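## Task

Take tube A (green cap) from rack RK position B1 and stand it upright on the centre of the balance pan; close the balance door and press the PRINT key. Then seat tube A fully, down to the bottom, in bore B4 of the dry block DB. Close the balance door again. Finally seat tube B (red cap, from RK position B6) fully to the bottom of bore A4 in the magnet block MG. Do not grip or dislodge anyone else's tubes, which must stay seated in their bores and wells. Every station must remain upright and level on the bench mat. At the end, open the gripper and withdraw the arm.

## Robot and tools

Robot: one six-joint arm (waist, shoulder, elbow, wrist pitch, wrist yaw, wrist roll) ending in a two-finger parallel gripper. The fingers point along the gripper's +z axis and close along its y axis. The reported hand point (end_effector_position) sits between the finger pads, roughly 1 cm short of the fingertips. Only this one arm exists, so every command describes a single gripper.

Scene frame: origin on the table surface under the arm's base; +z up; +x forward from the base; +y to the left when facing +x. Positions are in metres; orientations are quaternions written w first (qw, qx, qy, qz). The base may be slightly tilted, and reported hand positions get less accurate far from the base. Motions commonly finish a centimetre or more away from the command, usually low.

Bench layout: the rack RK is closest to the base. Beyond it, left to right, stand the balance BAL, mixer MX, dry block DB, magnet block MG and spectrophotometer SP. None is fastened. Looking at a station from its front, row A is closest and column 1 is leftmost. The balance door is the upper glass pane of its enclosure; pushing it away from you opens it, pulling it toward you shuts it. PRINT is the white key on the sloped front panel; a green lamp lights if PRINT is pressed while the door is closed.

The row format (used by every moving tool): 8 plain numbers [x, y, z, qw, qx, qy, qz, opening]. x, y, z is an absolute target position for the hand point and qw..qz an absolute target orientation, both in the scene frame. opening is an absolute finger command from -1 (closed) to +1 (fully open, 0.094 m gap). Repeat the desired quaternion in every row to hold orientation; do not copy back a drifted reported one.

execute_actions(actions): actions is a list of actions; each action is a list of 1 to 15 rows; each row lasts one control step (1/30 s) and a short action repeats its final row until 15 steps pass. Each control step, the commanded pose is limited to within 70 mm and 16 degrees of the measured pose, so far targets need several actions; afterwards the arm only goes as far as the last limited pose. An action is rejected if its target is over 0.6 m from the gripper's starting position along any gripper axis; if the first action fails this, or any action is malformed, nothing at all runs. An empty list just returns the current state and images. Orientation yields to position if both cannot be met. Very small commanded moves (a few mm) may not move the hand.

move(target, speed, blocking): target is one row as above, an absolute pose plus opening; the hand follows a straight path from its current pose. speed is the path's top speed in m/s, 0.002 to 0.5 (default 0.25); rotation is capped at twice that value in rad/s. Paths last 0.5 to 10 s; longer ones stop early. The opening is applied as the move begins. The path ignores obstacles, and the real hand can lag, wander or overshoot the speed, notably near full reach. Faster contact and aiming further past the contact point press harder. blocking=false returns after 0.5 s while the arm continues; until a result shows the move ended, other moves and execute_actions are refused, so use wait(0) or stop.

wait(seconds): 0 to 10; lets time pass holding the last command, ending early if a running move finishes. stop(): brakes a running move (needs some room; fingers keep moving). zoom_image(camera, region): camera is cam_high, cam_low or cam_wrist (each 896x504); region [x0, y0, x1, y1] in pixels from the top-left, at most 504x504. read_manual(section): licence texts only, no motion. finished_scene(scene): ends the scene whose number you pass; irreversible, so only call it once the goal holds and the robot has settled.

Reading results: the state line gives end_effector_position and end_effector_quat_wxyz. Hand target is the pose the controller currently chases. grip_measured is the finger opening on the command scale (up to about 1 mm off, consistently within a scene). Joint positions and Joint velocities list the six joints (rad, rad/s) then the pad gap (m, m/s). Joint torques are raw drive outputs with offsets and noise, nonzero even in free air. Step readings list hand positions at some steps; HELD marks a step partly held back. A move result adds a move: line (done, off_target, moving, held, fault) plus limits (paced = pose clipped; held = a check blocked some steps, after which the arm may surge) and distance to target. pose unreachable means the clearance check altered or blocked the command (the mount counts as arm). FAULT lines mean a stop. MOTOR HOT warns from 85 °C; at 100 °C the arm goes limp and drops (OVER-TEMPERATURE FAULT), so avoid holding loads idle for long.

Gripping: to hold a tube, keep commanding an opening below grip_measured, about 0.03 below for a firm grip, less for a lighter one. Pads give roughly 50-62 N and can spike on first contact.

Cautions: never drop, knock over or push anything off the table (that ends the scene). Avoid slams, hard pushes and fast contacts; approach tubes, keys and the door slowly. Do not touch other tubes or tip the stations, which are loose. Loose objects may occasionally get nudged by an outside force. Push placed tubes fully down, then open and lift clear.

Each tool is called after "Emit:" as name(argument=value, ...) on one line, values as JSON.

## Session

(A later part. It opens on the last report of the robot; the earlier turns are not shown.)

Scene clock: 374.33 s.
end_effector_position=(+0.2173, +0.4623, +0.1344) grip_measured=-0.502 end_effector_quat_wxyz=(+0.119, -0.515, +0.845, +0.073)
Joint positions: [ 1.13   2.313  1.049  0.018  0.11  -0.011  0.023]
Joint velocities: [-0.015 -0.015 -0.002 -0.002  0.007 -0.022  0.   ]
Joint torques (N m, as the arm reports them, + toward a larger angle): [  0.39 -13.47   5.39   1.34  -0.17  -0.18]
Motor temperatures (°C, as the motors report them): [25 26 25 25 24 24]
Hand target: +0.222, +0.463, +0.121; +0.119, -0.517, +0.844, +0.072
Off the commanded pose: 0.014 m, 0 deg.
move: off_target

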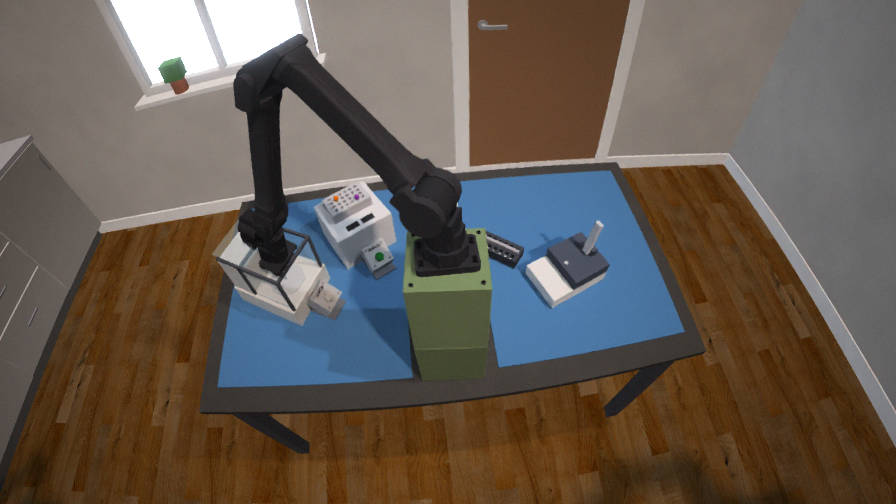

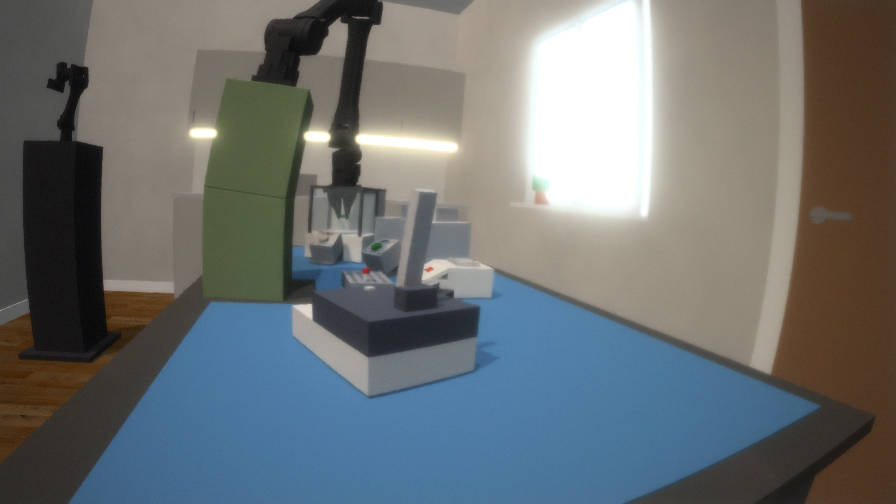

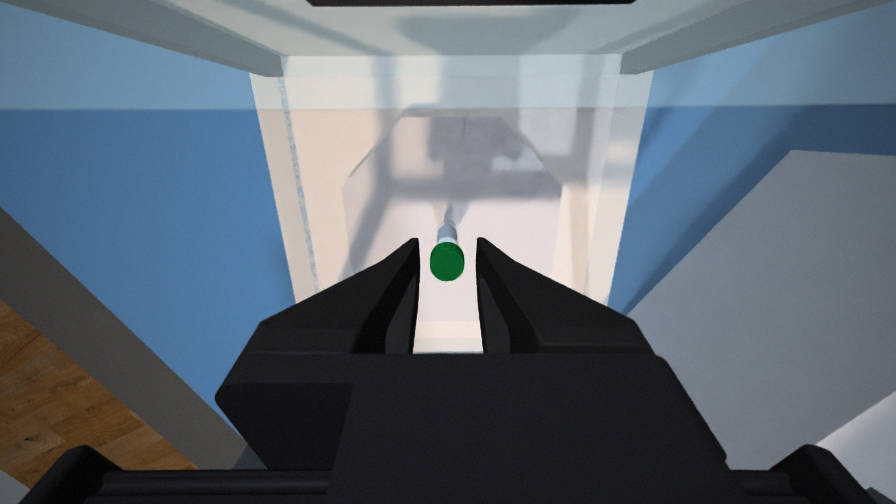

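Emit:
execute_actions(actions=[[[0.2215,0.463,0.121,0.1185,-0.5173,0.8441,0.0726,-0.6],[0.2215,0.463,0.121,0.1185,-0.5173,0.8441,0.0726,-0.66],[0.2215,0.463,0.121,0.1185,-0.5173,0.8441,0.0726,-0.69],[0.2215,0.463,0.121,0.1185,-0.5173,0.8441,0.0726,-0.71],[0.2215,0.463,0.121,0.1185,-0.5173,0.8441,0.0726,-0.73],[0.2215,0.463,0.121,0.1185,-0.5173,0.8441,0.0726,-0.75],[0.2215,0.463,0.121,0.1185,-0.5173,0.8441,0.0726,-0.77],[0.2215,0.463,0.121,0.1185,-0.5173,0.8441,0.0726,-0.80]]])

Emit:
move(target=[0.214,0.457,0.30,0.1185,-0.5173,0.8441,0.0726,-0.8], speed=0.1)

Emit:
move(target=[0.40,-0.02,0.27,0.139,0,0.990,0,-0.8])

Scene clock: 382.03 s.
end_effector_position=(+0.2172, +0.4624, +0.1344) grip_measured=-0.781 end_effector_quat_wxyz=(+0.119, -0.516, +0.845, +0.073)
Joint positions: [ 1.13   2.313  1.049  0.018  0.11  -0.012  0.01 ]
Joint velocities: [ 0.005  0.015 -0.002  0.007  0.007 -0.095 -0.   ]
Joint torques (N m, as the arm reports them, + toward a larger angle): [  0.34 -13.53   5.3    1.34  -0.16  -0.18]
Motor temperatures (°C, as the motors report them): [25 26 25 25 24 24]
Hand target: +0.221, +0.463, +0.121; +0.119, -0.517, +0.844, +0.073
Off the commanded pose: 0.014 m, 0 deg.
Step readings (end_effector_position):
0: (+0.2173, +0.4623, +0.1344)
1: (+0.2172, +0.4624, +0.1344)
2: (+0.2172, +0.4624, +0.1344)
4: (+0.2172, +0.4624, +0.1344)
8: (+0.2172, +0.4624, +0.1344)
15: end_effector_position above

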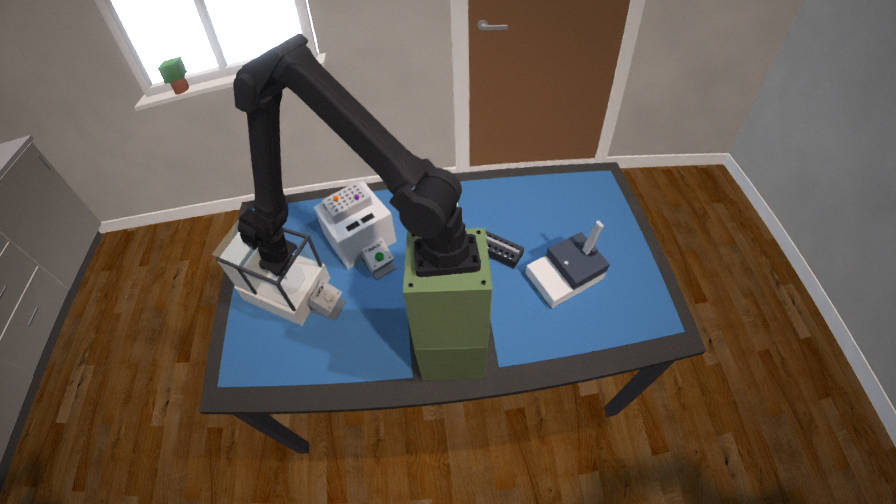

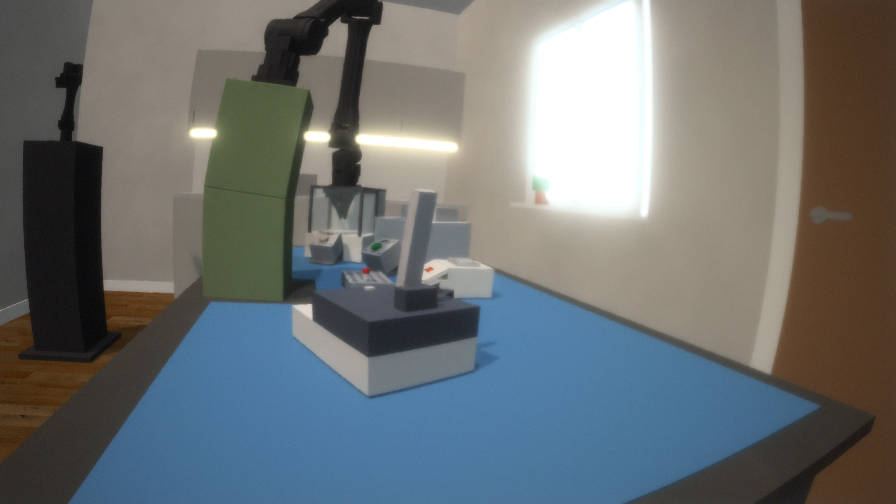

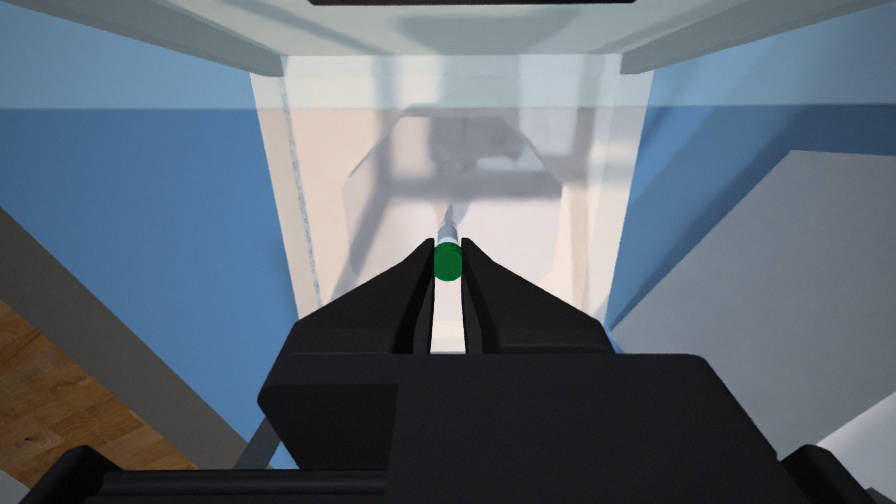

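Scene clock: 384.07 s.
end_effector_position=(+0.2189, +0.4594, +0.2987) grip_measured=-0.781 end_effector_quat_wxyz=(+0.122, -0.519, +0.842, +0.075)
Joint positions: [ 1.162  1.89   0.958 -0.311  0.117  0.009  0.01 ]
Joint velocities: [-0.015  0.005 -0.007 -0.002 -0.007 -0.066 -0.001]
Joint torques (N m, as the arm reports them, + toward a larger angle): [  1.58 -14.75   5.67   0.37   0.11   0.06]
Motor temperatures (°C, as the motors report them): [25 27 25 25 24 24]
Hand target: +0.213, +0.456, +0.300; +0.118, -0.517, +0.844, +0.073
Off the commanded pose: 0.006 m, 1 deg.
move: done

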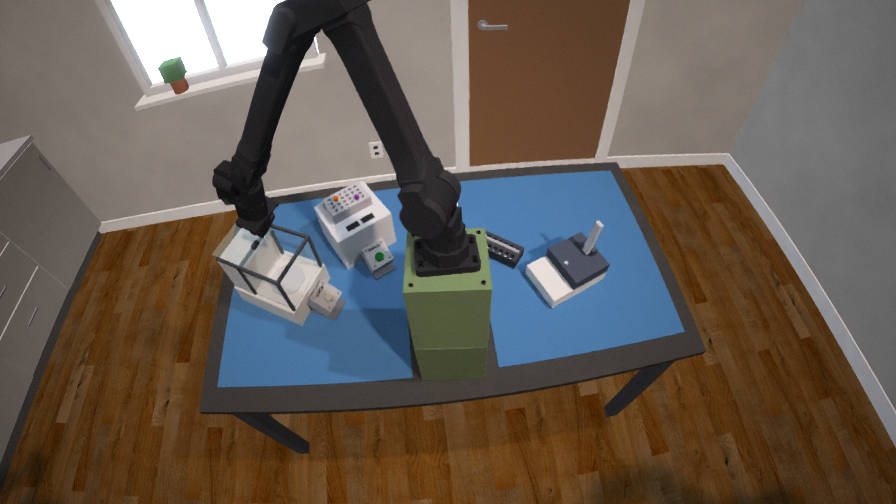

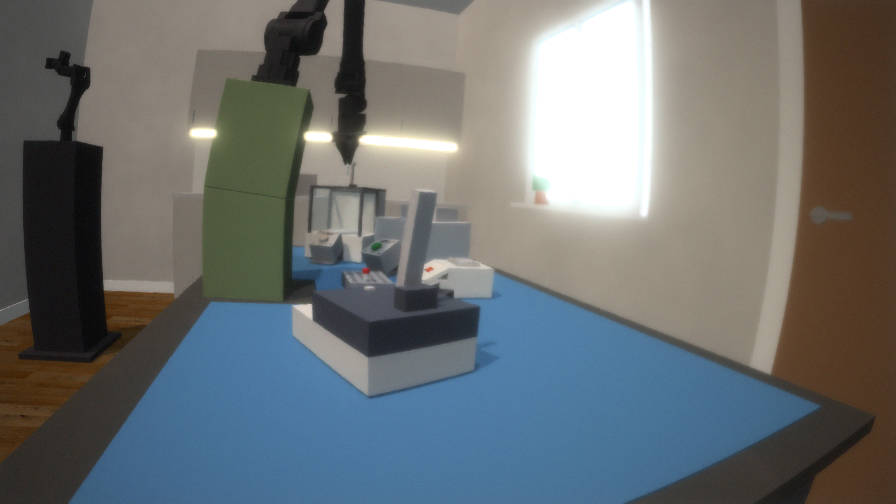

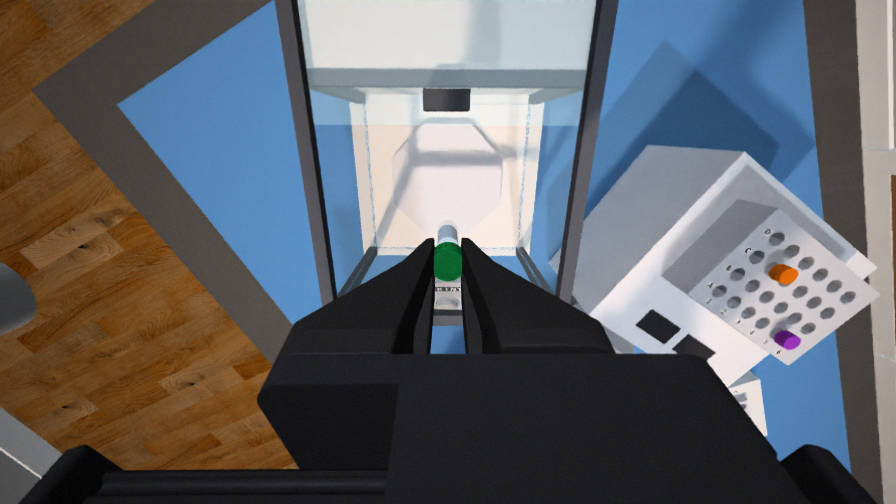

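Scene clock: 386.80 s.
end_effector_position=(+0.4014, -0.0267, +0.2775) grip_measured=-0.781 end_effector_quat_wxyz=(+0.156, +0.008, +0.988, -0.007)
Joint positions: [-0.054  1.69   0.598 -0.048 -0.001 -0.05   0.01 ]
Joint velocities: [-0.015 -0.005  0.002  0.007 -0.051 -0.066 -0.001]
Joint torques (N m, as the arm reports them, + toward a larger angle): [-0.36 -8.79  5.82  0.37 -0.16 -0.15]
Motor temperatures (°C, as the motors report them): [25 26 25 25 24 24]
Hand target: +0.401, -0.024, +0.269; +0.144, -0.001, +0.990, -0.005
Off the commanded pose: 0.010 m, 2 deg.
move: done

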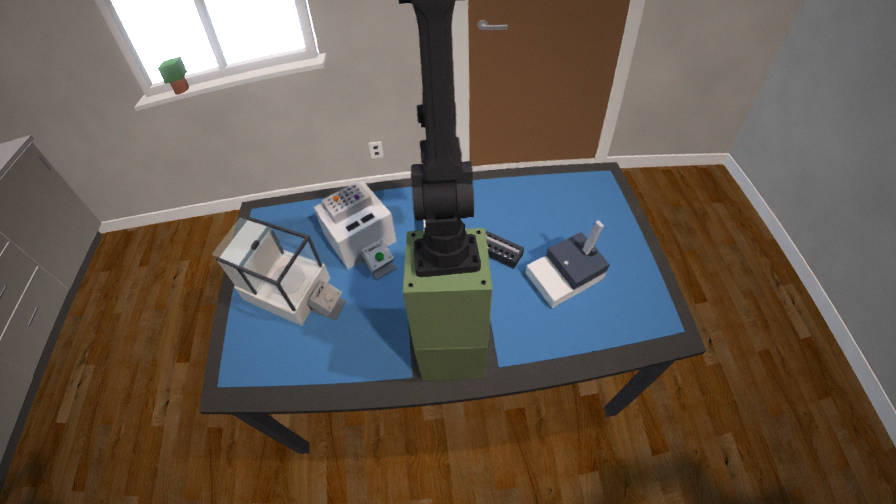

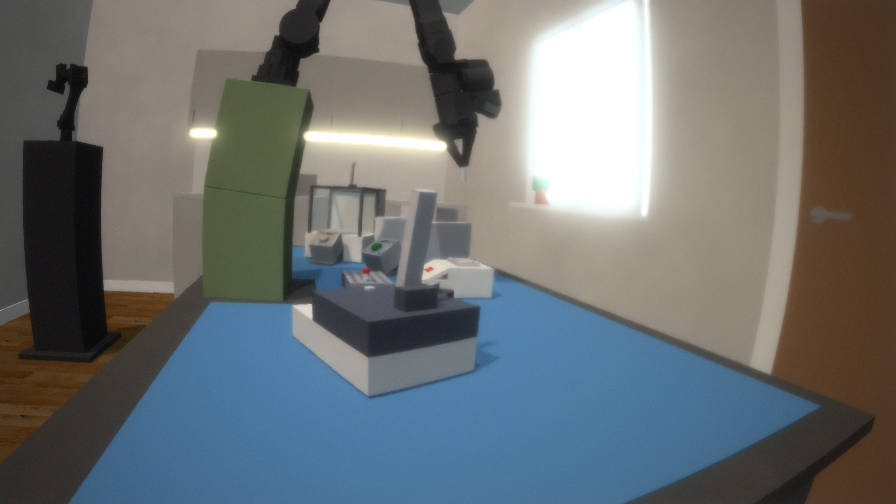

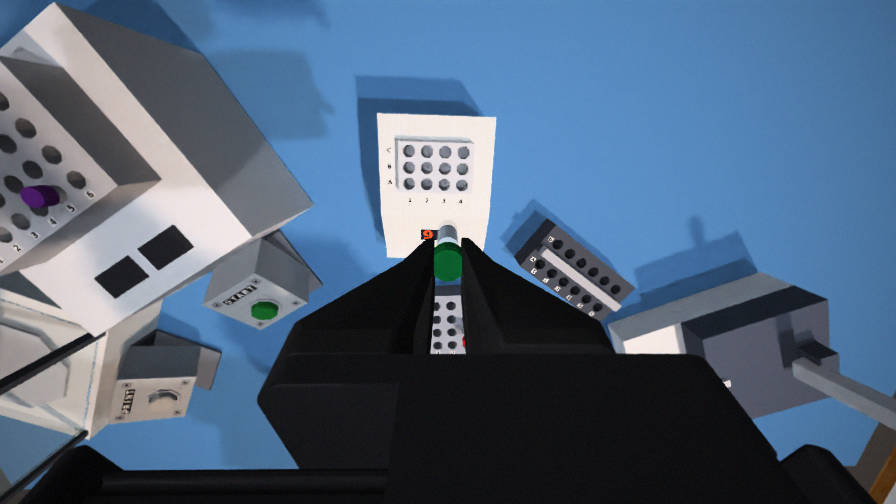

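Emit:
move(target=[0.423,-0.044,0.13,0.139,0,0.990,0,-0.8], speed=0.1)

Emit:
zoom_image(camera="cam_wrist", region=[328,120,568,300])

Emit:
zoom_image(camera="cam_low", region=[420,200,520,300])

Scene clock: 399.80 s.
end_effector_position=(+0.4241, -0.0411, +0.1379) grip_measured=-0.781 end_effector_quat_wxyz=(+0.140, +0.004, +0.990, -0.000)
Joint positions: [-0.094  2.176  0.775  0.225 -0.03  -0.095  0.01 ]
Joint velocities: [-0.015 -0.005 -0.017 -0.002  0.037 -0.051  0.001]
Joint torques (N m, as the arm reports them, + toward a larger angle): [ -1.36 -11.69   2.38   1.35  -0.17  -0.2 ]
Motor temperatures (°C, as the motors report them): [25 26 25 25 24 24]
Hand target: +0.424, -0.044, +0.130; +0.139, +0.000, +0.990, -0.000
Off the commanded pose: 0.008 m, 0 deg.
move: done

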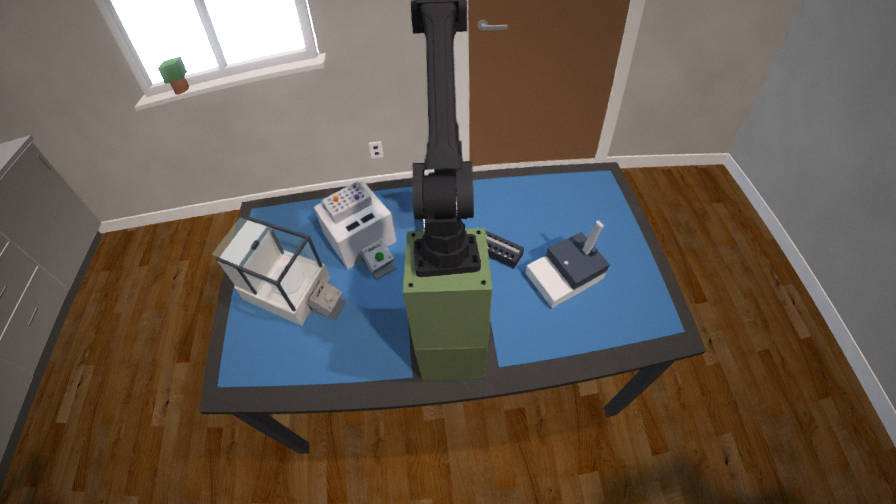

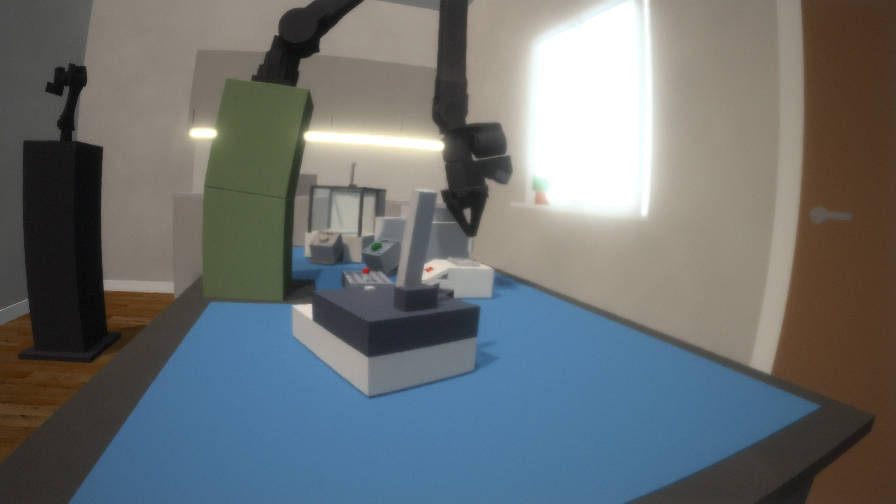

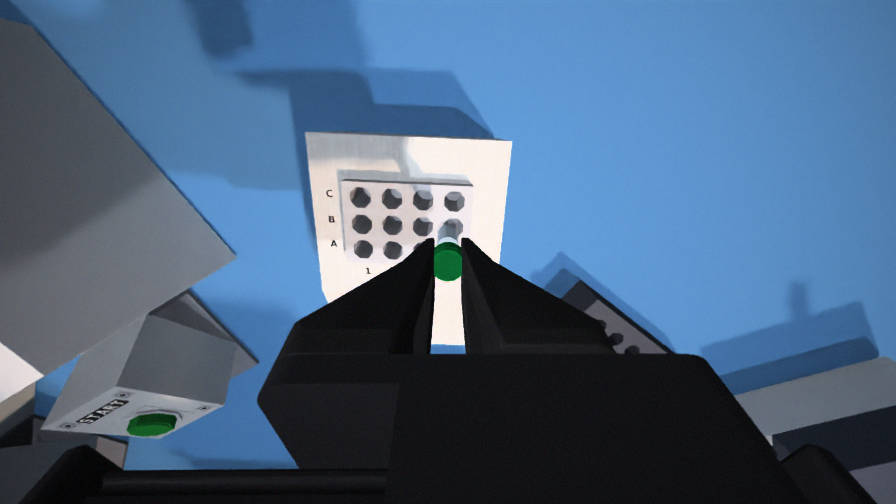

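Region (328, 120, 568, 300) of cam_wrist's 896x504 image, scaled by 2.100, with more detail than that image has; it fills the top 378 rows of this view, and the rest is white.

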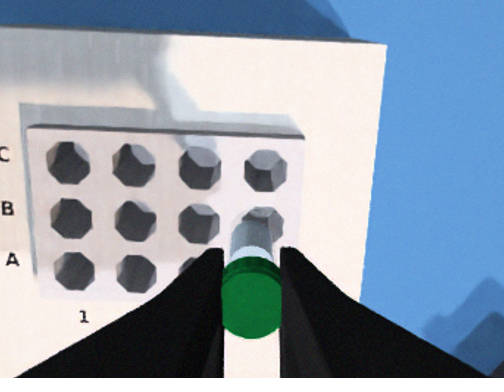

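Region (420, 200, 520, 300) of cam_low's 896x504 image, scaled by 5.040, with more detail than that image has.

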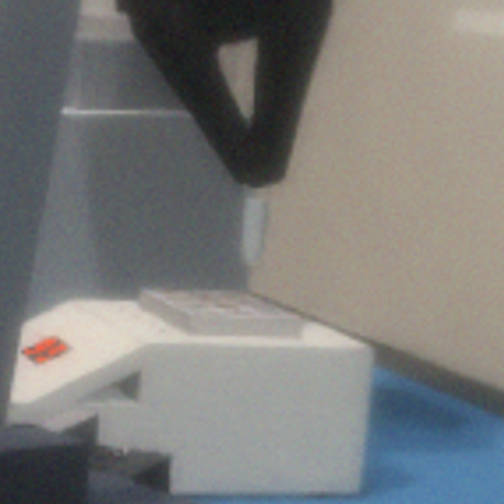

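Emit:
execute_actions(actions=[[[0.4235,-0.0445,0.129,0.139,0,0.990,0,-0.8],[0.423,-0.045,0.128,0.139,0,0.990,0,-0.8],[0.4225,-0.0455,0.127,0.139,0,0.990,0,-0.8],[0.422,-0.046,0.126,0.139,0,0.990,0,-0.8],[0.4215,-0.0465,0.125,0.139,0,0.990,0,-0.8],[0.421,-0.047,0.124,0.139,0,0.990,0,-0.8],[0.4205,-0.047,0.123,0.139,0,0.990,0,-0.8],[0.420,-0.047,0.122,0.139,0,0.990,0,-0.8],[0.4195,-0.047,0.121,0.139,0,0.990,0,-0.8],[0.419,-0.047,0.120,0.139,0,0.990,0,-0.8],[0.419,-0.047,0.119,0.139,0,0.990,0,-0.8],[0.419,-0.047,0.118,0.139,0,0.990,0,-0.8],[0.419,-0.047,0.117,0.139,0,0.990,0,-0.8],[0.419,-0.047,0.116,0.139,0,0.990,0,-0.8],[0.419,-0.047,0.115,0.139,0,0.990,0,-0.8]],[[0.419,-0.047,0.114,0.139,0,0.990,0,-0.8],[0.419,-0.047,0.113,0.139,0,0.990,0,-0.8],[0.419,-0.047,0.112,0.139,0,0.990,0,-0.8]]])

Emit:
zoom_image(camera="cam_wrist", region=[348,150,528,290])

Emit:
zoom_image(camera="cam_low", region=[420,200,520,300])

Scene clock: 417.03 s.
end_effector_position=(+0.4221, -0.0444, +0.1223) grip_measured=-0.781 end_effector_quat_wxyz=(+0.142, +0.004, +0.990, -0.000)
Joint positions: [-0.103  2.226  0.787  0.269 -0.034 -0.103  0.01 ]
Joint velocities: [-0.005 -0.005  0.012 -0.002  0.081  0.007 -0.001]
Joint torques (N m, as the arm reports them, + toward a larger angle): [ -1.31 -11.59   1.92   1.36  -0.18  -0.18]
Motor temperatures (°C, as the motors report them): [25 26 24 25 24 24]
Hand target: +0.419, -0.047, +0.112; +0.139, +0.000, +0.990, +0.000
Off the commanded pose: 0.011 m, 1 deg.
Step readings (end_effector_position; steps 1 to 15: 1st action; 16 to 30: 2nd action):
0: (+0.4241, -0.0411, +0.1379)
1: (+0.4242, -0.0411, +0.1379)
2: (+0.4243, -0.0412, +0.1380)
4: (+0.4251, -0.0415, +0.1381)
8: (+0.4257, -0.0432, +0.1367)
15: (+0.4202, -0.0443, +0.1279)
16: (+0.4198, -0.0442, +0.1266)
17: (+0.4198, -0.0442, +0.1254)
19: (+0.4202, -0.0443, +0.1234)
23: (+0.4212, -0.0444, +0.1222)
30: end_effector_position above

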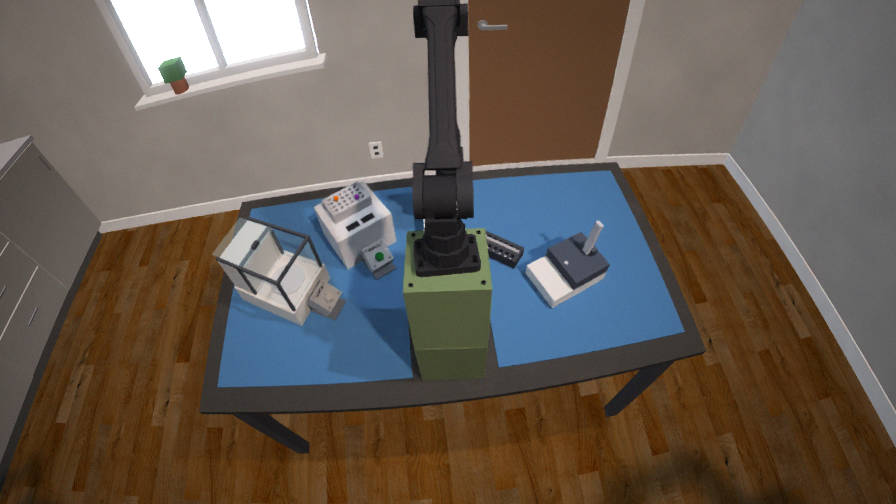

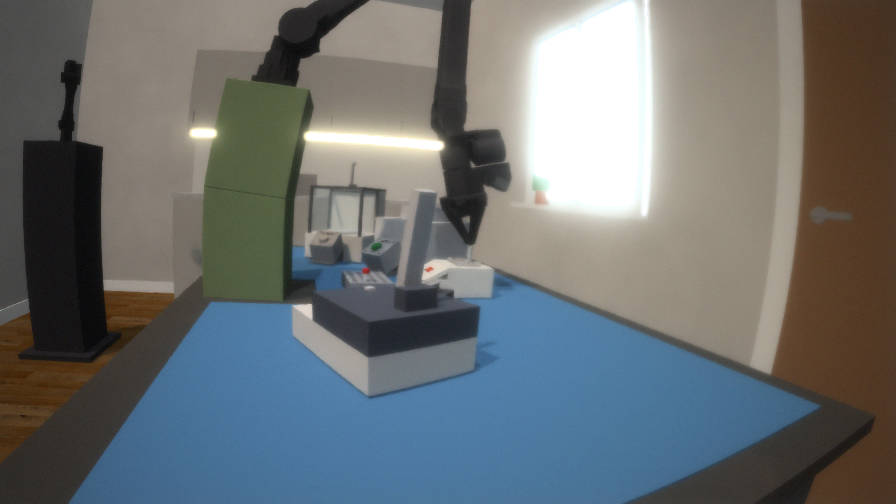

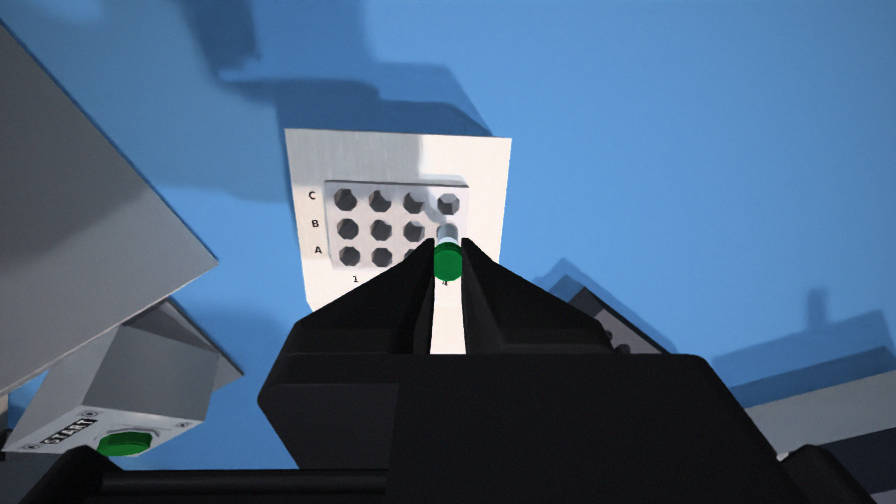

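Region (348, 150, 528, 290) of cam_wrist's 896x504 image, scaled by 2.800, with more detail than that image has.

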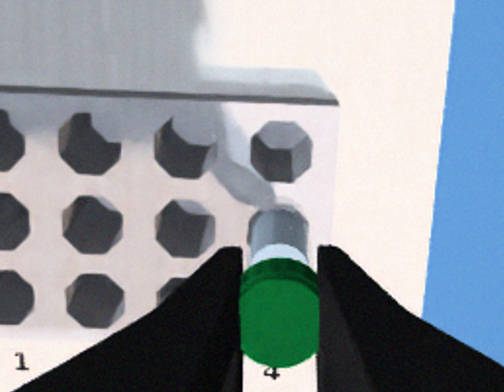

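Region (420, 200, 520, 300) of cam_low's 896x504 image, scaled by 5.040, with more detail than that image has.

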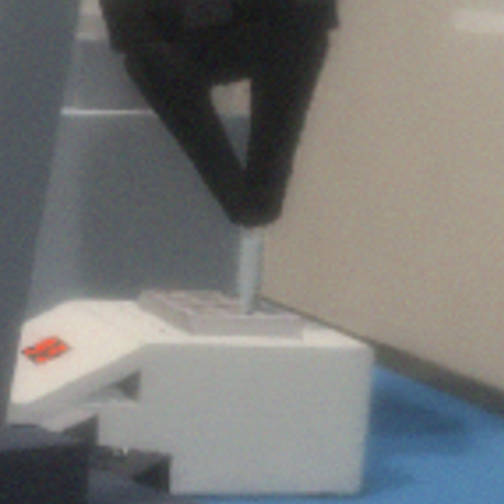

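Emit:
execute_actions(actions=[])

Scene clock: 437.17 s.
end_effector_position=(+0.4221, -0.0444, +0.1223) grip_measured=-0.781 end_effector_quat_wxyz=(+0.142, +0.004, +0.990, -0.000)
Joint positions: [-0.103  2.226  0.787  0.269 -0.034 -0.103  0.01 ]
Joint velocities: [ 0.005 -0.005 -0.002  0.012  0.007 -0.11  -0.001]
Joint torques (N m, as the arm reports them, + toward a larger angle): [ -1.26 -11.37   1.92   1.36  -0.18  -0.18]
Motor temperatures (°C, as the motors report them): [25 26 24 25 24 24]
Hand target: +0.419, -0.047, +0.112; +0.139, +0.000, +0.990, +0.000
Off the commanded pose: 0.011 m, 1 deg.

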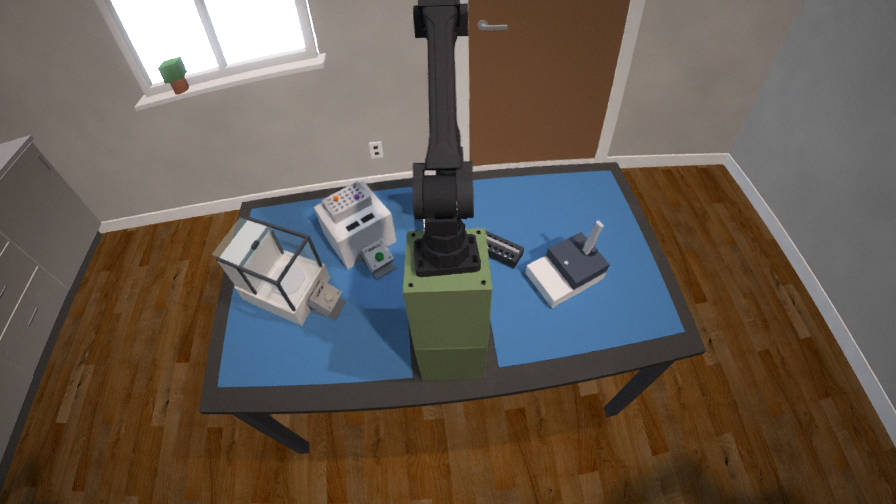

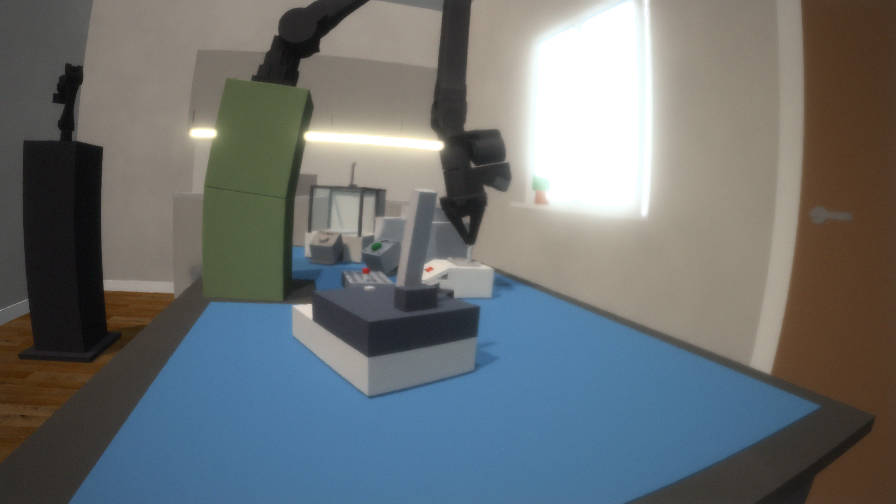

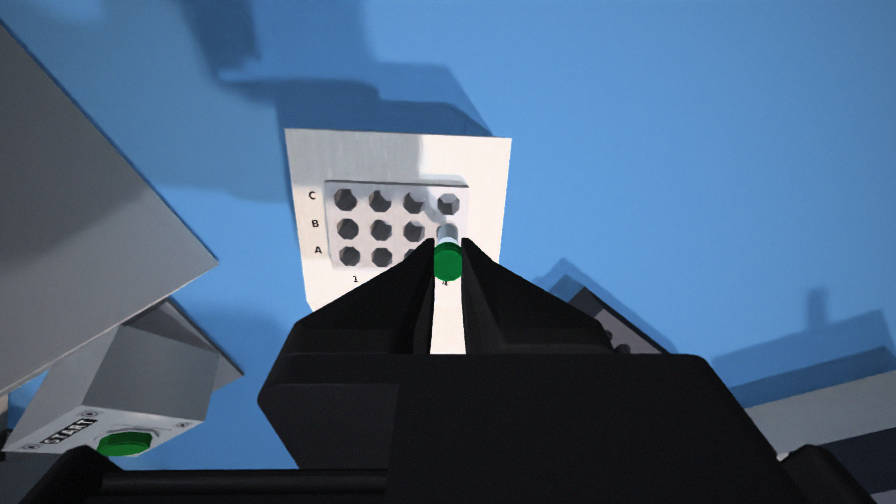

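Emit:
execute_actions(actions=[[[0.4185,-0.047,0.111,0.139,0,0.99,0,-0.8],[0.418,-0.047,0.110,0.139,0,0.99,0,-0.8],[0.418,-0.047,0.109,0.139,0,0.99,0,-0.8],[0.418,-0.047,0.108,0.139,0,0.99,0,-0.8],[0.418,-0.047,0.107,0.139,0,0.99,0,-0.8],[0.418,-0.047,0.106,0.139,0,0.99,0,-0.8],[0.418,-0.047,0.105,0.139,0,0.99,0,-0.8],[0.418,-0.047,0.104,0.139,0,0.99,0,-0.8],[0.418,-0.047,0.103,0.139,0,0.99,0,-0.8],[0.418,-0.047,0.102,0.139,0,0.99,0,-0.8],[0.418,-0.047,0.101,0.139,0,0.99,0,-0.8],[0.418,-0.047,0.100,0.139,0,0.99,0,-0.8]]])

Emit:
zoom_image(camera="cam_wrist", region=[320, 150, 560, 300])

Scene clock: 445.10 s.
end_effector_position=(+0.4251, -0.0447, +0.1190) grip_measured=-0.781 end_effector_quat_wxyz=(+0.149, +0.003, +0.989, -0.001)
Joint positions: [-0.103  2.24   0.792  0.292 -0.034 -0.104  0.01 ]
Joint velocities: [ 0.005  0.005 -0.002 -0.012 -0.051 -0.022  0.001]
Joint torques (N m, as the arm reports them, + toward a larger angle): [-1.21 -9.7   2.48  1.38 -0.15 -0.18]
Motor temperatures (°C, as the motors report them): [25 26 24 25 24 24]
Hand target: +0.417, -0.047, +0.101; +0.139, -0.000, +0.990, +0.000
Off the commanded pose: 0.020 m, 1 deg.
Step readings (end_effector_position):
0: (+0.4221, -0.0444, +0.1223)
1: (+0.4222, -0.0445, +0.1223)
2: (+0.4224, -0.0445, +0.1223)
4: (+0.4228, -0.0445, +0.1220)
8: (+0.4232, -0.0446, +0.1187)
15: end_effector_position above

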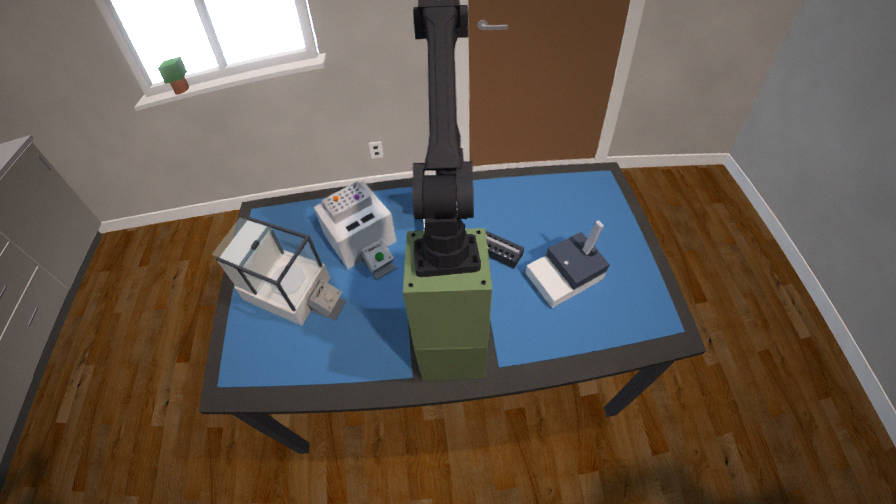

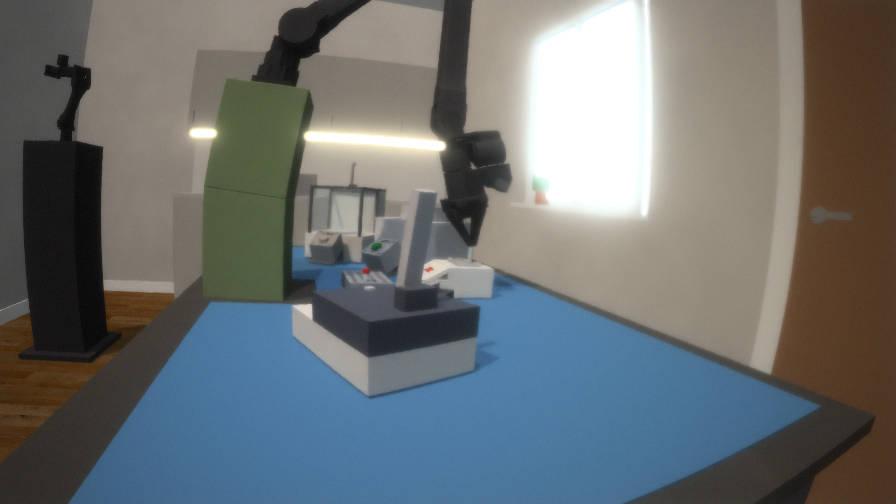

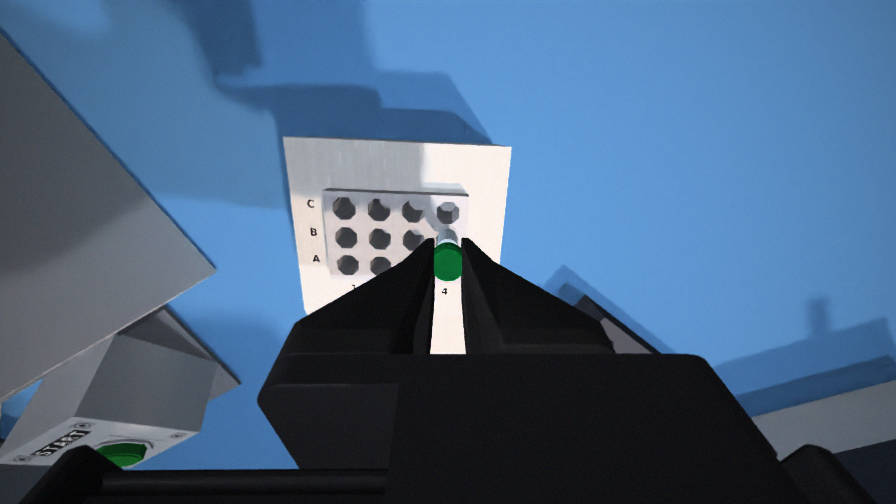

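Region (320, 150, 560, 300) of cam_wrist's 896x504 image, scaled by 2.100, with more detail than that image has; it fills the top 315 rows of this view, and the rest is white.

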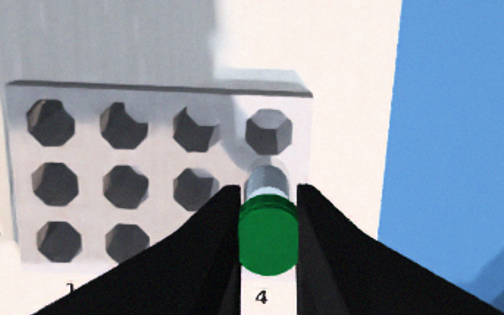

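Emit:
execute_actions(actions=[[[0.417,-0.047,0.103,0.139,0,0.99,0,-0.8],[0.416,-0.047,0.105,0.139,0,0.99,0,-0.8],[0.415,-0.047,0.106,0.139,0,0.99,0,-0.8],[0.414,-0.047,0.106,0.139,0,0.99,0,-0.8],[0.413,-0.047,0.106,0.139,0,0.99,0,-0.8],[0.412,-0.047,0.106,0.139,0,0.99,0,-0.8],[0.411,-0.047,0.106,0.139,0,0.99,0,-0.8],[0.410,-0.047,0.106,0.139,0,0.99,0,-0.8]]])

Emit:
zoom_image(camera="cam_wrist", region=[320, 150, 560, 300])

Scene clock: 453.57 s.
end_effector_position=(+0.4234, -0.0447, +0.1192) grip_measured=-0.781 end_effector_quat_wxyz=(+0.151, +0.003, +0.989, -0.001)
Joint positions: [-0.104  2.24   0.786  0.302 -0.035 -0.105  0.01 ]
Joint velocities: [-0.005 -0.005 -0.012 -0.012 -0.066  0.007 -0.001]
Joint torques (N m, as the arm reports them, + toward a larger angle): [ -1.45 -11.1    0.54   1.42  -0.17  -0.18]
Motor temperatures (°C, as the motors report them): [25 26 24 25 24 24]
Hand target: +0.410, -0.047, +0.107; +0.139, +0.000, +0.990, +0.000
Off the commanded pose: 0.019 m, 1 deg.
Step readings (end_effector_position):
0: (+0.4251, -0.0447, +0.1190)
1: (+0.4251, -0.0447, +0.1190)
2: (+0.4251, -0.0447, +0.1190)
4: (+0.4251, -0.0447, +0.1190)
8: (+0.4242, -0.0445, +0.1191)
15: end_effector_position above

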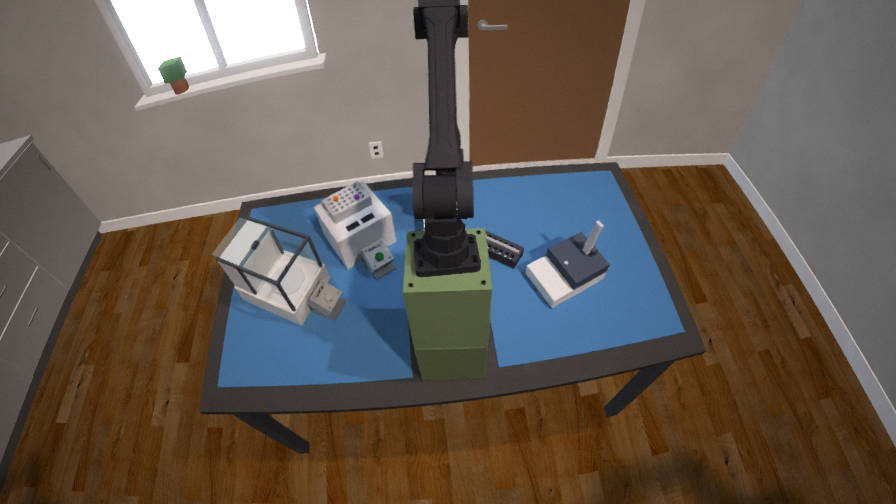

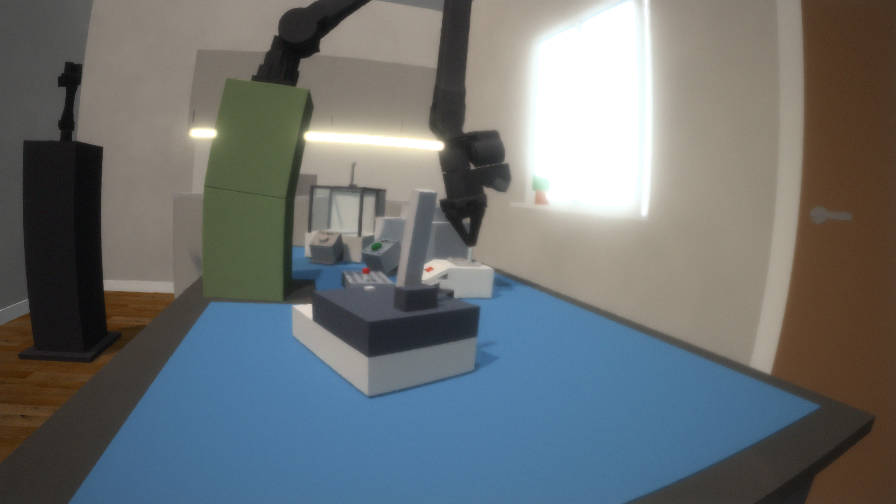

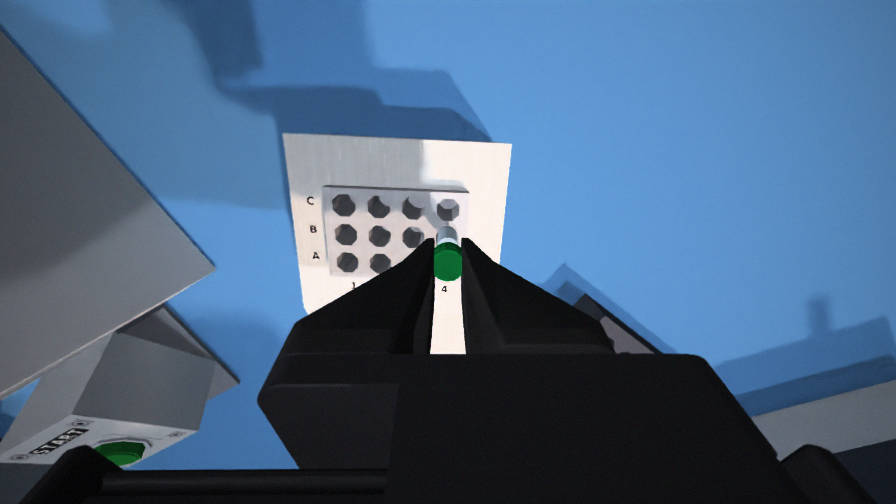

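Region (320, 150, 560, 300) of cam_wrist's 896x504 image, scaled by 2.100, with more detail than that image has; it fills the top 315 rows of this view, and the rest is white.

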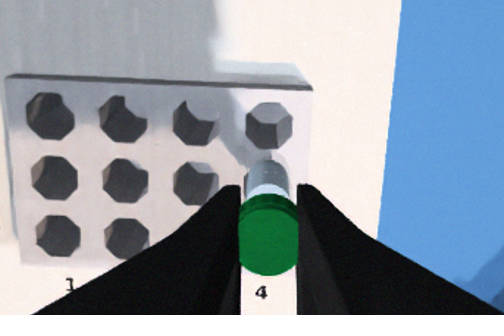

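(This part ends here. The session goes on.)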